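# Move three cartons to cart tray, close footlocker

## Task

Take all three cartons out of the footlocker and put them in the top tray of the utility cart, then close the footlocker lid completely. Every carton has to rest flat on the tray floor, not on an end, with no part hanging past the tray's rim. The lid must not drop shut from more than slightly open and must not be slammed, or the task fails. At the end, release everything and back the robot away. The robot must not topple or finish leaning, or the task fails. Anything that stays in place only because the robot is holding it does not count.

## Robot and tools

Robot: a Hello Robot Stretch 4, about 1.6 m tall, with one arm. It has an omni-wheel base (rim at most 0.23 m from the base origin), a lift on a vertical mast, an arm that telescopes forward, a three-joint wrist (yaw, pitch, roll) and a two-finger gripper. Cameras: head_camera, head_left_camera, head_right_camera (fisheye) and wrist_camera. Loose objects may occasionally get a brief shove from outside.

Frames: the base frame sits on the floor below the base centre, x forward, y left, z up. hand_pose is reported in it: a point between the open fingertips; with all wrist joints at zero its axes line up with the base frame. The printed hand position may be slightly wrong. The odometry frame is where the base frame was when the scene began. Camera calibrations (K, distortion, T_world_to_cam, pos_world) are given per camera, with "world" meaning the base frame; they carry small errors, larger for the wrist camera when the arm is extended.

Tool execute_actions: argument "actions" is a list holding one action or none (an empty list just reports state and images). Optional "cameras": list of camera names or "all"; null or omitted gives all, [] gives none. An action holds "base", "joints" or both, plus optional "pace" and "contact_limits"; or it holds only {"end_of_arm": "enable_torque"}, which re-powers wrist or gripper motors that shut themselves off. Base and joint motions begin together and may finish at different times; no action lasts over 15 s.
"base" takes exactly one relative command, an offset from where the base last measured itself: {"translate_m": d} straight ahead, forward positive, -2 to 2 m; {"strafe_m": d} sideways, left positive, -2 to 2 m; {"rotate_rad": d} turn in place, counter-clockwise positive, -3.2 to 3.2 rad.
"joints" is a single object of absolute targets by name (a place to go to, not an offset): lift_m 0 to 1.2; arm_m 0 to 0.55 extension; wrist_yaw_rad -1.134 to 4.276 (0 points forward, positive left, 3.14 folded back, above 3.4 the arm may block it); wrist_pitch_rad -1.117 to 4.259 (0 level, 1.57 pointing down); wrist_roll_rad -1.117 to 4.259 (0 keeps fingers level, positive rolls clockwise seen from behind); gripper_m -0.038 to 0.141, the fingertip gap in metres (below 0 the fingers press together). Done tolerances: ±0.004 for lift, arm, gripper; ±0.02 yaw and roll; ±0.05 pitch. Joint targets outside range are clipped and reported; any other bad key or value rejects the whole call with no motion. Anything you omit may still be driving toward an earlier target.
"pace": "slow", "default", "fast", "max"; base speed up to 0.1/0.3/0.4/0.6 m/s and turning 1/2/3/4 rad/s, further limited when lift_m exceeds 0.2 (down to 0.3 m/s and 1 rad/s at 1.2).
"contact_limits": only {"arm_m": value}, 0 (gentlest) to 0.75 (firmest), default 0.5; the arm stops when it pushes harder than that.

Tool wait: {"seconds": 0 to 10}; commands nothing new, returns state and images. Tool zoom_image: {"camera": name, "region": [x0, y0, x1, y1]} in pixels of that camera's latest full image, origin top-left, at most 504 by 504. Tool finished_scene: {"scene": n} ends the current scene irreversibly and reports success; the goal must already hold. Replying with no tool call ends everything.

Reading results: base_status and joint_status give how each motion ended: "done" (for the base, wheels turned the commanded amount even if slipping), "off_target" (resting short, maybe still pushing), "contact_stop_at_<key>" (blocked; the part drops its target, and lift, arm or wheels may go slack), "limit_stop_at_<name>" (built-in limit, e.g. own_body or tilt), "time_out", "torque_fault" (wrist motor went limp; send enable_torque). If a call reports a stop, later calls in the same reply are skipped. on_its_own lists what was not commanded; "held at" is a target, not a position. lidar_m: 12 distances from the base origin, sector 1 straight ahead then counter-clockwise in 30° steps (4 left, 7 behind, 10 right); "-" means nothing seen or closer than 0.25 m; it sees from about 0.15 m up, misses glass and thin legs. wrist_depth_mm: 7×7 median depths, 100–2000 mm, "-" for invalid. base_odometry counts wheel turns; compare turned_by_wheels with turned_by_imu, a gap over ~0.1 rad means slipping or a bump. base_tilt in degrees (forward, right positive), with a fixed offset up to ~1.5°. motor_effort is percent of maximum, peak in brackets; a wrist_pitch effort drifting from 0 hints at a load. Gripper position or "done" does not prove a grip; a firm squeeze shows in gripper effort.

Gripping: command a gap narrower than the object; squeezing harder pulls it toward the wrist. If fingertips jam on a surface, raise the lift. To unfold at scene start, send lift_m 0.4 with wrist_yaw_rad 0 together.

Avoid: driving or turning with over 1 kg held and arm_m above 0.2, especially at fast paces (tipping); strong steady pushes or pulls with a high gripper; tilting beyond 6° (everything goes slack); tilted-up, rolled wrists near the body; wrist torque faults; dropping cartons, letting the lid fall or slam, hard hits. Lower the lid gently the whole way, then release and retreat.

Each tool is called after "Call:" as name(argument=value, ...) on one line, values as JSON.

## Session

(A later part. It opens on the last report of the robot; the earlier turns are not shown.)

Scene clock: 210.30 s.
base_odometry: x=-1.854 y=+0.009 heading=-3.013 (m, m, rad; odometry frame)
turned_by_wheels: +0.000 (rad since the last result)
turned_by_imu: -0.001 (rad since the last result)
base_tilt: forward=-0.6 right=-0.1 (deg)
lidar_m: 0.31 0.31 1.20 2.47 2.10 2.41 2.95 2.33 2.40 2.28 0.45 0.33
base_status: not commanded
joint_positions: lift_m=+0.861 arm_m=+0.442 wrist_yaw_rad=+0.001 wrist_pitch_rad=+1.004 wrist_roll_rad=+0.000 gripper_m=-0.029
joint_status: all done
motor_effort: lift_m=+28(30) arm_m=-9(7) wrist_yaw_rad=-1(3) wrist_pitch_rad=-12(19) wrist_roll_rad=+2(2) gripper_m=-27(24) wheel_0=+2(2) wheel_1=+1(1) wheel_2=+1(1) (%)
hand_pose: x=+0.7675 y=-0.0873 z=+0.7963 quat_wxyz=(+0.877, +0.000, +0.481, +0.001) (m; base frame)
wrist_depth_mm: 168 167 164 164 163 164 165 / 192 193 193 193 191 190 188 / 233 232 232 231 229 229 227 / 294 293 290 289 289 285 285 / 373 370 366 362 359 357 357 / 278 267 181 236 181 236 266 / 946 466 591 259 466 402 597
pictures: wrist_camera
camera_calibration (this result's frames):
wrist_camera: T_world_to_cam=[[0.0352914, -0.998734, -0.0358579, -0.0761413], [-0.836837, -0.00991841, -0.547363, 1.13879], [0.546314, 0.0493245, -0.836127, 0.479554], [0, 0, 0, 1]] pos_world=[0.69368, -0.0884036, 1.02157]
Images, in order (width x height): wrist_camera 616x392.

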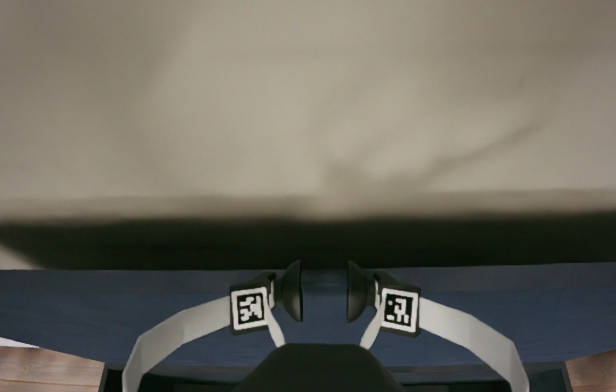

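Call:
execute_actions(actions=[{"joints":{"arm_m":0.356,"lift_m":0.848},"pace":"slow"}], cameras=[])

Call:
execute_actions(actions=[{"joints":{"arm_m":0.279,"lift_m":0.828},"pace":"slow"}], cameras=["wrist_camera"])

Call:
execute_actions(actions=[{"joints":{"arm_m":0.208,"lift_m":0.794},"pace":"slow"}], cameras=["wrist_camera"])

Scene clock: 212.60 s.
base_odometry: x=-1.854 y=+0.009 heading=-3.013 (m, m, rad; odometry frame)
turned_by_wheels: +0.000 (rad since the last result)
turned_by_imu: -0.001 (rad since the last result)
base_tilt: forward=-0.5 right=-0.1 (deg)
lidar_m: 0.31 0.31 1.17 2.46 2.07 2.40 2.95 2.34 2.40 2.29 0.48 0.33
base_status: not commanded
joint_positions: lift_m=+0.849 arm_m=+0.358 wrist_yaw_rad=+0.000 wrist_pitch_rad=+1.000 wrist_roll_rad=+0.000 gripper_m=-0.029
joint_status: all done
motor_effort: lift_m=+14(27) arm_m=-9(6) wrist_yaw_rad=+2(2) wrist_pitch_rad=+0(28) wrist_roll_rad=+1(2) gripper_m=-22(24) wheel_0=+2(2) wheel_1=+1(1) wheel_2=+1(1) (%)
hand_pose: x=+0.6844 y=-0.0874 z=+0.7840 quat_wxyz=(+0.878, +0.000, +0.479, +0.000) (m; base frame)
wrist_depth_mm: 262 259 256 256 255 255 256 / 297 300 300 298 297 296 293 / 359 362 359 359 357 355 353 / 455 452 449 445 442 442 439 / 574 569 564 554 554 517 517 / 430 389 180 266 180 282 488 / 976 661 931 459 878 723 683
pictures: none
No camera images: the call's "cameras" was empty. Leave "cameras" out to get every camera's image.

Scene clock: 214.63 s.
base_odometry: x=-1.854 y=+0.009 heading=-3.013 (m, m, rad; odometry frame)
turned_by_wheels: +0.000 (rad since the last result)
turned_by_imu: -0.001 (rad since the last result)
base_tilt: forward=-0.5 right=-0.1 (deg)
lidar_m: 0.30 0.32 1.21 2.48 2.09 2.37 2.94 2.32 2.38 2.26 0.47 0.32
base_status: not commanded
joint_positions: lift_m=+0.828 arm_m=+0.281 wrist_yaw_rad=+0.000 wrist_pitch_rad=+1.003 wrist_roll_rad=+0.000 gripper_m=-0.029
joint_status: all done
motor_effort: lift_m=+18(18) arm_m=-9(14) wrist_yaw_rad=+3(7) wrist_pitch_rad=-9(31) wrist_roll_rad=+2(2) gripper_m=-24(22) wheel_0=+2(2) wheel_1=+2(1) wheel_2=+1(1) (%)
hand_pose: x=+0.6066 y=-0.0875 z=+0.7632 quat_wxyz=(+0.877, +0.000, +0.481, +0.000) (m; base frame)
wrist_depth_mm: 351 345 342 345 342 343 342 / 399 404 404 402 402 397 392 / 484 484 488 484 480 477 477 / 615 615 609 603 603 597 597 / 732 723 715 715 699 707 707 / 991 723 181 788 179 723 668 / 960 634 891 521 878 723 634
pictures: wrist_camera
camera_calibration (this result's frames):
wrist_camera: T_world_to_cam=[[0.0339548, -0.998781, -0.0358318, -0.0710737], [-0.836429, -0.00877551, -0.548005, 0.986382], [0.547023, 0.0485782, -0.835707, 0.538994], [0, 0, 0, 1]] pos_world=[0.532609, -0.0885144, 0.988437]
Images, in order (width x height): wrist_camera 616x392.

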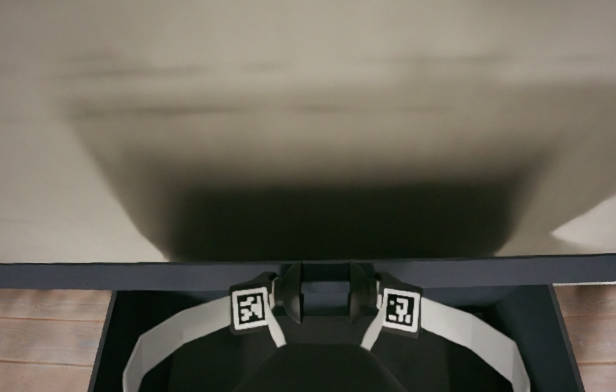

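Scene clock: 216.60 s.
base_odometry: x=-1.854 y=+0.009 heading=-3.013 (m, m, rad; odometry frame)
turned_by_wheels: +0.000 (rad since the last result)
turned_by_imu: -0.001 (rad since the last result)
base_tilt: forward=-0.6 right=-0.2 (deg)
lidar_m: 0.30 0.34 1.21 2.47 2.09 2.40 2.95 2.34 2.39 2.28 0.45 0.33
base_status: not commanded
joint_positions: lift_m=+0.794 arm_m=+0.210 wrist_yaw_rad=+0.002 wrist_pitch_rad=+1.004 wrist_roll_rad=+0.000 gripper_m=-0.029
joint_status: all done
motor_effort: lift_m=+25(25) arm_m=-10(12) wrist_yaw_rad=-5(17) wrist_pitch_rad=-12(12) wrist_roll_rad=+2(2) gripper_m=-24(25) wheel_0=+0(2) wheel_1=+1(1) wheel_2=+2(4) (%)
hand_pose: x=+0.5357 y=-0.0871 z=+0.7285 quat_wxyz=(+0.877, -0.001, +0.481, +0.001) (m; base frame)
wrist_depth_mm: 433 427 421 421 418 421 418 / 496 496 496 496 496 484 484 / 603 603 603 597 591 585 580 / 759 759 707 707 707 691 691 / 300 293 285 276 264 251 243 / 976 683 181 215 180 778 634 / 904 609 854 500 842 723 597
pictures: wrist_camera
camera_calibration (this result's frames):
wrist_camera: T_world_to_cam=[[0.0361904, -0.9987, -0.0358842, -0.070706], [-0.836907, -0.0106645, -0.547241, 0.907593], [0.546148, 0.0498366, -0.836205, 0.549689], [0, 0, 0, 1]] pos_world=[0.461919, -0.0883297, 0.953788]
Images, in order (width x height): wrist_camera 616x392.

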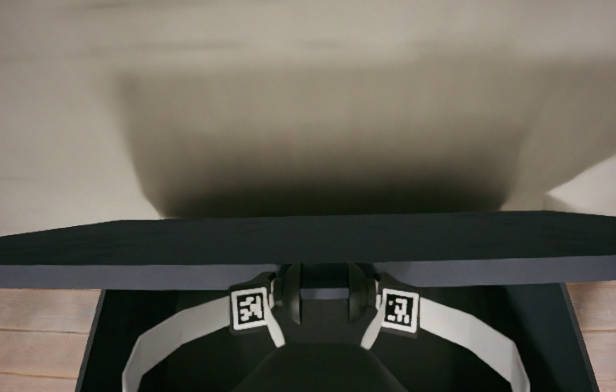

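Call:
execute_actions(actions=[{"joints":{"arm_m":0.152,"lift_m":0.747},"pace":"slow"}], cameras=[])

Call:
execute_actions(actions=[{"joints":{"arm_m":0.097,"lift_m":0.69},"pace":"slow"}], cameras=["wrist_camera"])

Call:
execute_actions(actions=[{"joints":{"arm_m":0.052,"lift_m":0.626},"pace":"slow"}], cameras=["wrist_camera"])

Scene clock: 218.50 s.
base_odometry: x=-1.854 y=+0.009 heading=-3.013 (m, m, rad; odometry frame)
turned_by_wheels: +0.000 (rad since the last result)
turned_by_imu: -0.001 (rad since the last result)
base_tilt: forward=-0.5 right=-0.1 (deg)
lidar_m: 0.30 0.32 1.18 2.47 2.09 2.39 2.92 2.34 2.39 2.28 0.48 0.32
base_status: not commanded
joint_positions: lift_m=+0.747 arm_m=+0.154 wrist_yaw_rad=+0.002 wrist_pitch_rad=+1.002 wrist_roll_rad=+0.000 gripper_m=-0.029
joint_status: all done
motor_effort: lift_m=+20(24) arm_m=-10(11) wrist_yaw_rad=-5(13) wrist_pitch_rad=-7(14) wrist_roll_rad=+2(2) gripper_m=-25(25) wheel_0=+0(0) wheel_1=+1(1) wheel_2=+1(3) (%)
hand_pose: x=+0.4803 y=-0.0871 z=+0.6822 quat_wxyz=(+0.877, -0.001, +0.480, +0.001) (m; base frame)
wrist_depth_mm: 496 488 484 484 484 480 484 / 569 569 569 569 564 559 549 / 691 691 683 683 676 676 668 / 661 504 477 455 436 418 404 / 260 256 252 246 239 233 229 / 931 647 181 216 181 778 603 / 854 615 820 480 798 723 603
pictures: none
No camera images: the call's "cameras" was empty. Leave "cameras" out to get every camera's image.

Scene clock: 220.27 s.
base_odometry: x=-1.854 y=+0.009 heading=-3.013 (m, m, rad; odometry frame)
turned_by_wheels: +0.000 (rad since the last result)
turned_by_imu: -0.001 (rad since the last result)
base_tilt: forward=-0.6 right=-0.1 (deg)
lidar_m: 0.31 0.33 1.18 2.46 2.08 2.41 2.94 2.35 2.38 2.28 0.46 0.33
base_status: not commanded
joint_positions: lift_m=+0.690 arm_m=+0.099 wrist_yaw_rad=+0.002 wrist_pitch_rad=+1.001 wrist_roll_rad=+0.000 gripper_m=-0.029
joint_status: all done
motor_effort: lift_m=+19(21) arm_m=-10(8) wrist_yaw_rad=-5(9) wrist_pitch_rad=-3(20) wrist_roll_rad=+2(2) gripper_m=-28(26) wheel_0=+1(0) wheel_1=+1(1) wheel_2=+2(1) (%)
hand_pose: x=+0.4256 y=-0.0871 z=+0.6254 quat_wxyz=(+0.877, -0.001, +0.480, +0.001) (m; base frame)
wrist_depth_mm: 559 549 544 539 539 544 544 / 634 634 634 634 627 627 621 / 741 661 615 591 559 539 521 / 368 355 343 338 329 319 312 / 247 244 240 236 232 227 224 / 866 683 181 217 181 778 597 / 539 615 778 452 750 732 603
pictures: wrist_camera
camera_calibration (this result's frames):
wrist_camera: T_world_to_cam=[[0.0363393, -0.998699, -0.0357825, -0.0705354], [-0.83515, -0.0106852, -0.549919, 0.759966], [0.548821, 0.0498675, -0.834451, 0.521451], [0, 0, 0, 1]] pos_world=[0.351065, -0.0883266, 0.850521]
Images, in order (width x height): wrist_camera 616x392.

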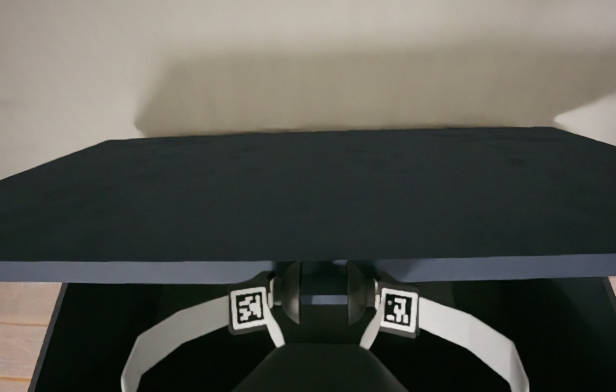

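Scene clock: 221.90 s.
base_odometry: x=-1.854 y=+0.009 heading=-3.013 (m, m, rad; odometry frame)
turned_by_wheels: +0.000 (rad since the last result)
turned_by_imu: -0.001 (rad since the last result)
base_tilt: forward=-0.6 right=-0.1 (deg)
lidar_m: 0.31 0.35 1.21 2.45 2.07 2.39 2.93 2.35 2.38 2.28 0.45 0.33
base_status: not commanded
joint_positions: lift_m=+0.626 arm_m=+0.054 wrist_yaw_rad=+0.002 wrist_pitch_rad=+0.999 wrist_roll_rad=+0.000 gripper_m=-0.029
joint_status: all done
motor_effort: lift_m=+19(18) arm_m=-10(12) wrist_yaw_rad=-5(7) wrist_pitch_rad=+2(22) wrist_roll_rad=+3(2) gripper_m=-24(25) wheel_0=+0(0) wheel_1=+1(1) wheel_2=+1(2) (%)
hand_pose: x=+0.3810 y=-0.0871 z=+0.5617 quat_wxyz=(+0.878, -0.001, +0.479, +0.001) (m; base frame)
wrist_depth_mm: 603 603 597 597 591 591 580 / 699 668 647 647 647 603 591 / 449 430 418 402 392 382 375 / 314 307 300 294 287 281 277 / 241 237 235 230 228 224 226 / 517 691 181 217 181 723 597 / 508 634 707 424 683 668 597
pictures: wrist_camera
camera_calibration (this result's frames):
wrist_camera: T_world_to_cam=[[0.0364355, -0.998697, -0.0357282, -0.0712544], [-0.834279, -0.0107165, -0.551238, 0.688092], [0.550137, 0.0498919, -0.833583, 0.491778], [0, 0, 0, 1]] pos_world=[0.306112, -0.0883233, 0.786695]
Images, in order (width x height): wrist_camera 616x392.

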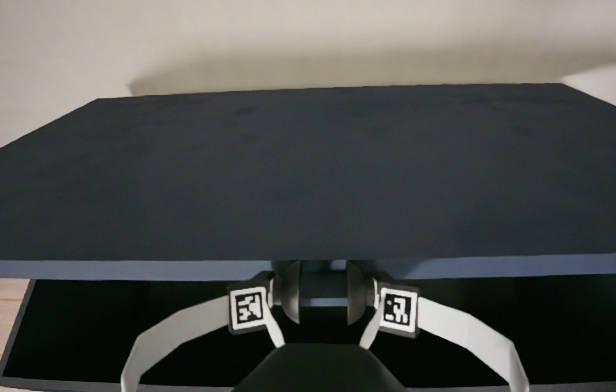

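Call:
execute_actions(actions=[{"joints":{"arm_m":0.026,"lift_m":0.556},"pace":"slow"}], cameras=[])

Call:
execute_actions(actions=[{"joints":{"arm_m":0.007,"lift_m":0.48},"pace":"slow"}], cameras=[])

Call:
execute_actions(actions=[{"joints":{"arm_m":0.0,"lift_m":0.425},"pace":"slow"}], cameras=["wrist_camera","head_camera"])

Scene clock: 223.50 s.
base_odometry: x=-1.854 y=+0.009 heading=-3.013 (m, m, rad; odometry frame)
turned_by_wheels: +0.000 (rad since the last result)
turned_by_imu: -0.001 (rad since the last result)
base_tilt: forward=-0.5 right=-0.1 (deg)
lidar_m: 0.31 0.33 1.18 2.47 2.10 2.41 2.95 2.35 2.38 2.27 0.48 0.35
base_status: not commanded
joint_positions: lift_m=+0.556 arm_m=+0.027 wrist_yaw_rad=-0.002 wrist_pitch_rad=+1.007 wrist_roll_rad=+0.000 gripper_m=-0.029
joint_status: all done
motor_effort: lift_m=+16(18) arm_m=-7(14) wrist_yaw_rad=+8(7) wrist_pitch_rad=-22(25) wrist_roll_rad=+2(2) gripper_m=-21(26) wheel_0=+1(0) wheel_1=+1(1) wheel_2=+0(1) (%)
hand_pose: x=+0.3521 y=-0.0877 z=+0.4907 quat_wxyz=(+0.876, +0.000, +0.483, -0.001) (m; base frame)
wrist_depth_mm: 634 615 603 597 585 564 591 / 477 455 439 424 413 404 397 / 357 345 336 327 320 314 310 / 285 279 273 268 264 258 255 / 238 236 231 227 226 227 226 / 504 676 181 215 182 668 597 / 394 362 544 500 418 340 340
pictures: none
No camera images: the call's "cameras" was empty. Leave "cameras" out to get every camera's image.

Scene clock: 225.03 s.
base_odometry: x=-1.854 y=+0.009 heading=-3.013 (m, m, rad; odometry frame)
turned_by_wheels: +0.000 (rad since the last result)
turned_by_imu: -0.001 (rad since the last result)
base_tilt: forward=-0.6 right=-0.1 (deg)
lidar_m: 0.32 0.31 1.21 2.48 2.11 2.39 2.93 2.33 2.38 2.27 0.45 0.36
base_status: not commanded
joint_positions: lift_m=+0.480 arm_m=+0.008 wrist_yaw_rad=-0.002 wrist_pitch_rad=+1.007 wrist_roll_rad=+0.000 gripper_m=-0.029
joint_status: all done
motor_effort: lift_m=+17(16) arm_m=-7(7) wrist_yaw_rad=+7(7) wrist_pitch_rad=-23(27) wrist_roll_rad=+2(2) gripper_m=-19(21) wheel_0=+1(1) wheel_1=+1(1) wheel_2=+0(1) (%)
hand_pose: x=+0.3330 y=-0.0877 z=+0.4146 quat_wxyz=(+0.876, +0.000, +0.483, -0.001) (m; base frame)
wrist_depth_mm: 449 433 430 415 407 389 384 / 373 362 349 342 334 329 324 / 309 304 297 291 285 281 277 / 266 262 257 253 249 244 241 / 239 236 232 224 224 222 220 / 384 324 181 216 181 290 287 / 591 512 574 285 488 410 549
pictures: none
No camera images: the call's "cameras" was empty. Leave "cameras" out to get every camera's image.

Scene clock: 226.37 s.
base_odometry: x=-1.854 y=+0.009 heading=-3.013 (m, m, rad; odometry frame)
turned_by_wheels: +0.000 (rad since the last result)
turned_by_imu: -0.001 (rad since the last result)
base_tilt: forward=-0.5 right=-0.1 (deg)
lidar_m: 0.32 0.31 1.22 2.47 2.08 2.41 2.94 2.32 2.40 2.29 0.47 0.34
base_status: not commanded
joint_positions: lift_m=+0.425 arm_m=+0.001 wrist_yaw_rad=-0.002 wrist_pitch_rad=+1.008 wrist_roll_rad=+0.000 gripper_m=-0.029
joint_status: all done
motor_effort: lift_m=+17(17) arm_m=-7(10) wrist_yaw_rad=+5(7) wrist_pitch_rad=-23(24) wrist_roll_rad=+2(2) gripper_m=-26(21) wheel_0=+0(1) wheel_1=+1(1) wheel_2=+1(1) (%)
hand_pose: x=+0.3260 y=-0.0877 z=+0.3595 quat_wxyz=(+0.876, +0.000, +0.483, -0.001) (m; base frame)
wrist_depth_mm: 375 366 357 349 343 332 329 / 327 320 312 307 300 294 291 / 287 282 276 272 266 263 259 / 257 252 248 245 240 236 235 / 236 233 229 224 222 220 220 / 285 289 182 217 181 281 283 / 544 530 525 452 512 452 504
pictures: head_camera, wrist_camera
camera_calibration (this result's frames):
wrist_camera: T_world_to_cam=[[0.0325687, -0.99882, -0.0360247, -0.0756699], [-0.839066, -0.00773993, -0.543975, 0.529926], [0.543054, 0.0479436, -0.838328, 0.35736], [0, 0, 0, 1]] pos_world=[0.253041, -0.0886122, 0.585125]
Images, in order (width x height): head_camera 420x560, wrist_camera 616x392.

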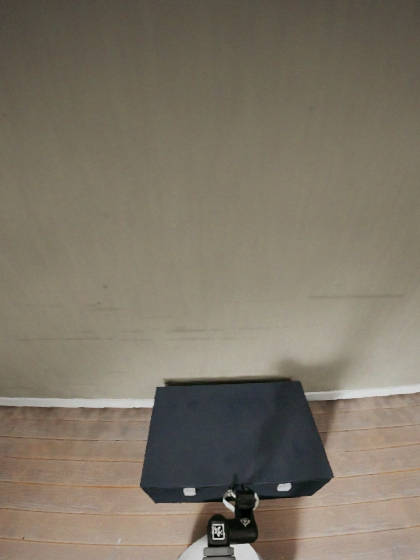

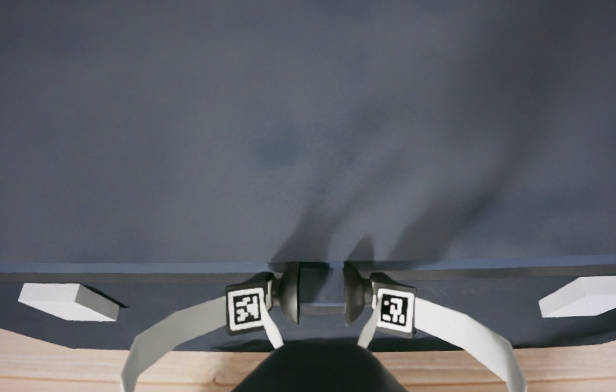

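Call:
execute_actions(actions=[{"base":{"translate_m":-0.01},"joints":{"lift_m":0.42,"gripper_m":0.08},"pace":"slow"}], cameras=["wrist_camera"])

Call:
execute_actions(actions=[{"base":{"translate_m":-0.4},"joints":{"wrist_pitch_rad":0.5}}], cameras=["wrist_camera","head_camera"])

Scene clock: 230.17 s.
base_odometry: x=-1.845 y=+0.011 heading=-3.013 (m, m, rad; odometry frame)
turned_by_wheels: +0.000 (rad since the last result)
turned_by_imu: -0.002 (rad since the last result)
base_tilt: forward=-0.6 right=-0.1 (deg)
lidar_m: 0.31 0.34 1.20 2.47 2.07 2.42 2.91 2.31 2.39 2.29 0.48 0.36
base_status: done
joint_positions: lift_m=+0.420 arm_m=+0.001 wrist_yaw_rad=-0.004 wrist_pitch_rad=+1.008 wrist_roll_rad=+0.000 gripper_m=+0.080
joint_status: all done
motor_effort: lift_m=+18(18) arm_m=-7(7) wrist_yaw_rad=+11(11) wrist_pitch_rad=-23(24) wrist_roll_rad=+1(2) gripper_m=+1(29) wheel_0=-3(7) wheel_1=-2(3) wheel_2=+0(4) (%)
hand_pose: x=+0.3257 y=-0.0880 z=+0.3545 quat_wxyz=(+0.876, +0.001, +0.483, -0.002) (m; base frame)
wrist_depth_mm: 382 373 364 357 349 342 338 / 340 330 322 317 312 306 304 / 301 296 289 285 282 278 272 / 272 267 263 259 255 252 249 / 252 250 245 240 239 239 236 / 357 345 283 236 190 343 349 / 544 535 521 138 512 512 512
pictures: wrist_camera
camera_calibration (this result's frames):
wrist_camera: T_world_to_cam=[[0.030384, -0.998889, -0.036028, -0.0754708], [-0.839122, -0.00590645, -0.543911, 0.527096], [0.543093, 0.0467581, -0.838369, 0.353201], [0, 0, 0, 1]] pos_world=[0.252769, -0.0887887, 0.580087]
Images, in order (width x height): wrist_camera 616x392.

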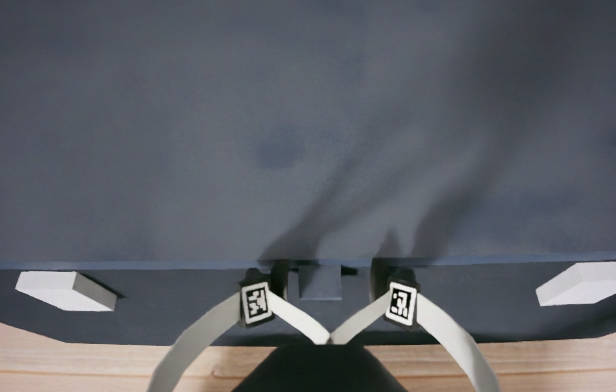

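Scene clock: 232.97 s.
base_odometry: x=-1.448 y=+0.062 heading=-3.014 (m, m, rad; odometry frame)
turned_by_wheels: +0.000 (rad since the last result)
turned_by_imu: -0.001 (rad since the last result)
base_tilt: forward=-0.6 right=-0.2 (deg)
lidar_m: 0.74 0.78 1.74 2.47 1.85 2.42 2.49 2.00 2.38 2.28 1.78 0.80
base_status: done
joint_positions: lift_m=+0.420 arm_m=+0.001 wrist_yaw_rad=+0.000 wrist_pitch_rad=+0.502 wrist_roll_rad=+0.000 gripper_m=+0.080
joint_status: all done
motor_effort: lift_m=+18(19) arm_m=-4(6) wrist_yaw_rad=+1(21) wrist_pitch_rad=-7(57) wrist_roll_rad=+2(2) gripper_m=-1(3) wheel_0=-1(5) wheel_1=-2(8) wheel_2=-1(6) (%)
hand_pose: x=+0.4245 y=-0.0874 z=+0.4595 quat_wxyz=(+0.969, +0.000, +0.248, +0.000) (m; base frame)
wrist_depth_mm: 960 946 931 931 917 904 891 / 1025 1008 991 976 960 960 960 / 1118 1060 759 715 707 691 1025 / 1182 621 603 603 585 580 585 / 1042 668 647 654 634 634 866 / 842 778 198 707 211 691 778 / 732 707 699 136 683 668 668
pictures: head_camera, wrist_camera
camera_calibration (this result's frames):
wrist_camera: T_world_to_cam=[[0.0472856, -0.998768, -0.0150313, -0.0909264], [-0.470534, -0.00899786, -0.882336, 0.665941], [0.881114, 0.0487945, -0.47038, 0.0751371], [0, 0, 0, 1]] pos_world=[0.251443, -0.0884886, 0.62156]
Images, in order (width x height): head_camera 420x560, wrist_camera 616x392.

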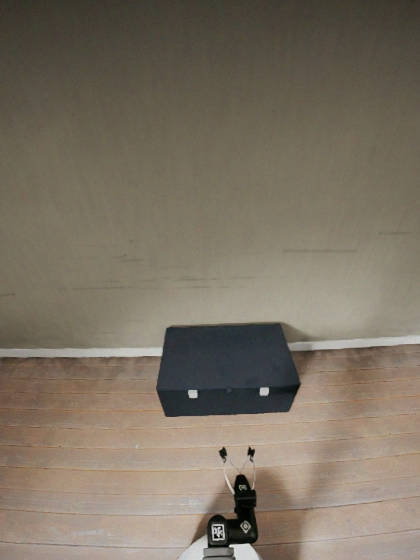

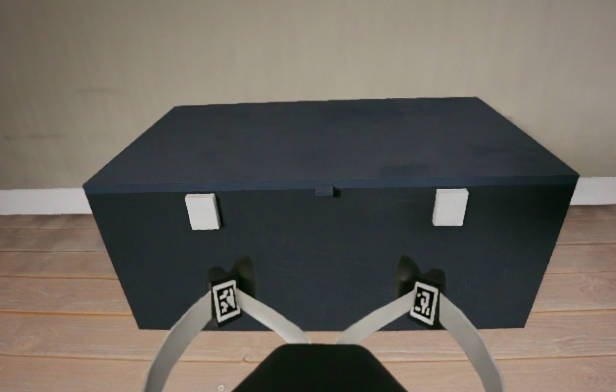

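Call:
finished_scene(scene=1)

The scene is finished: the task was done.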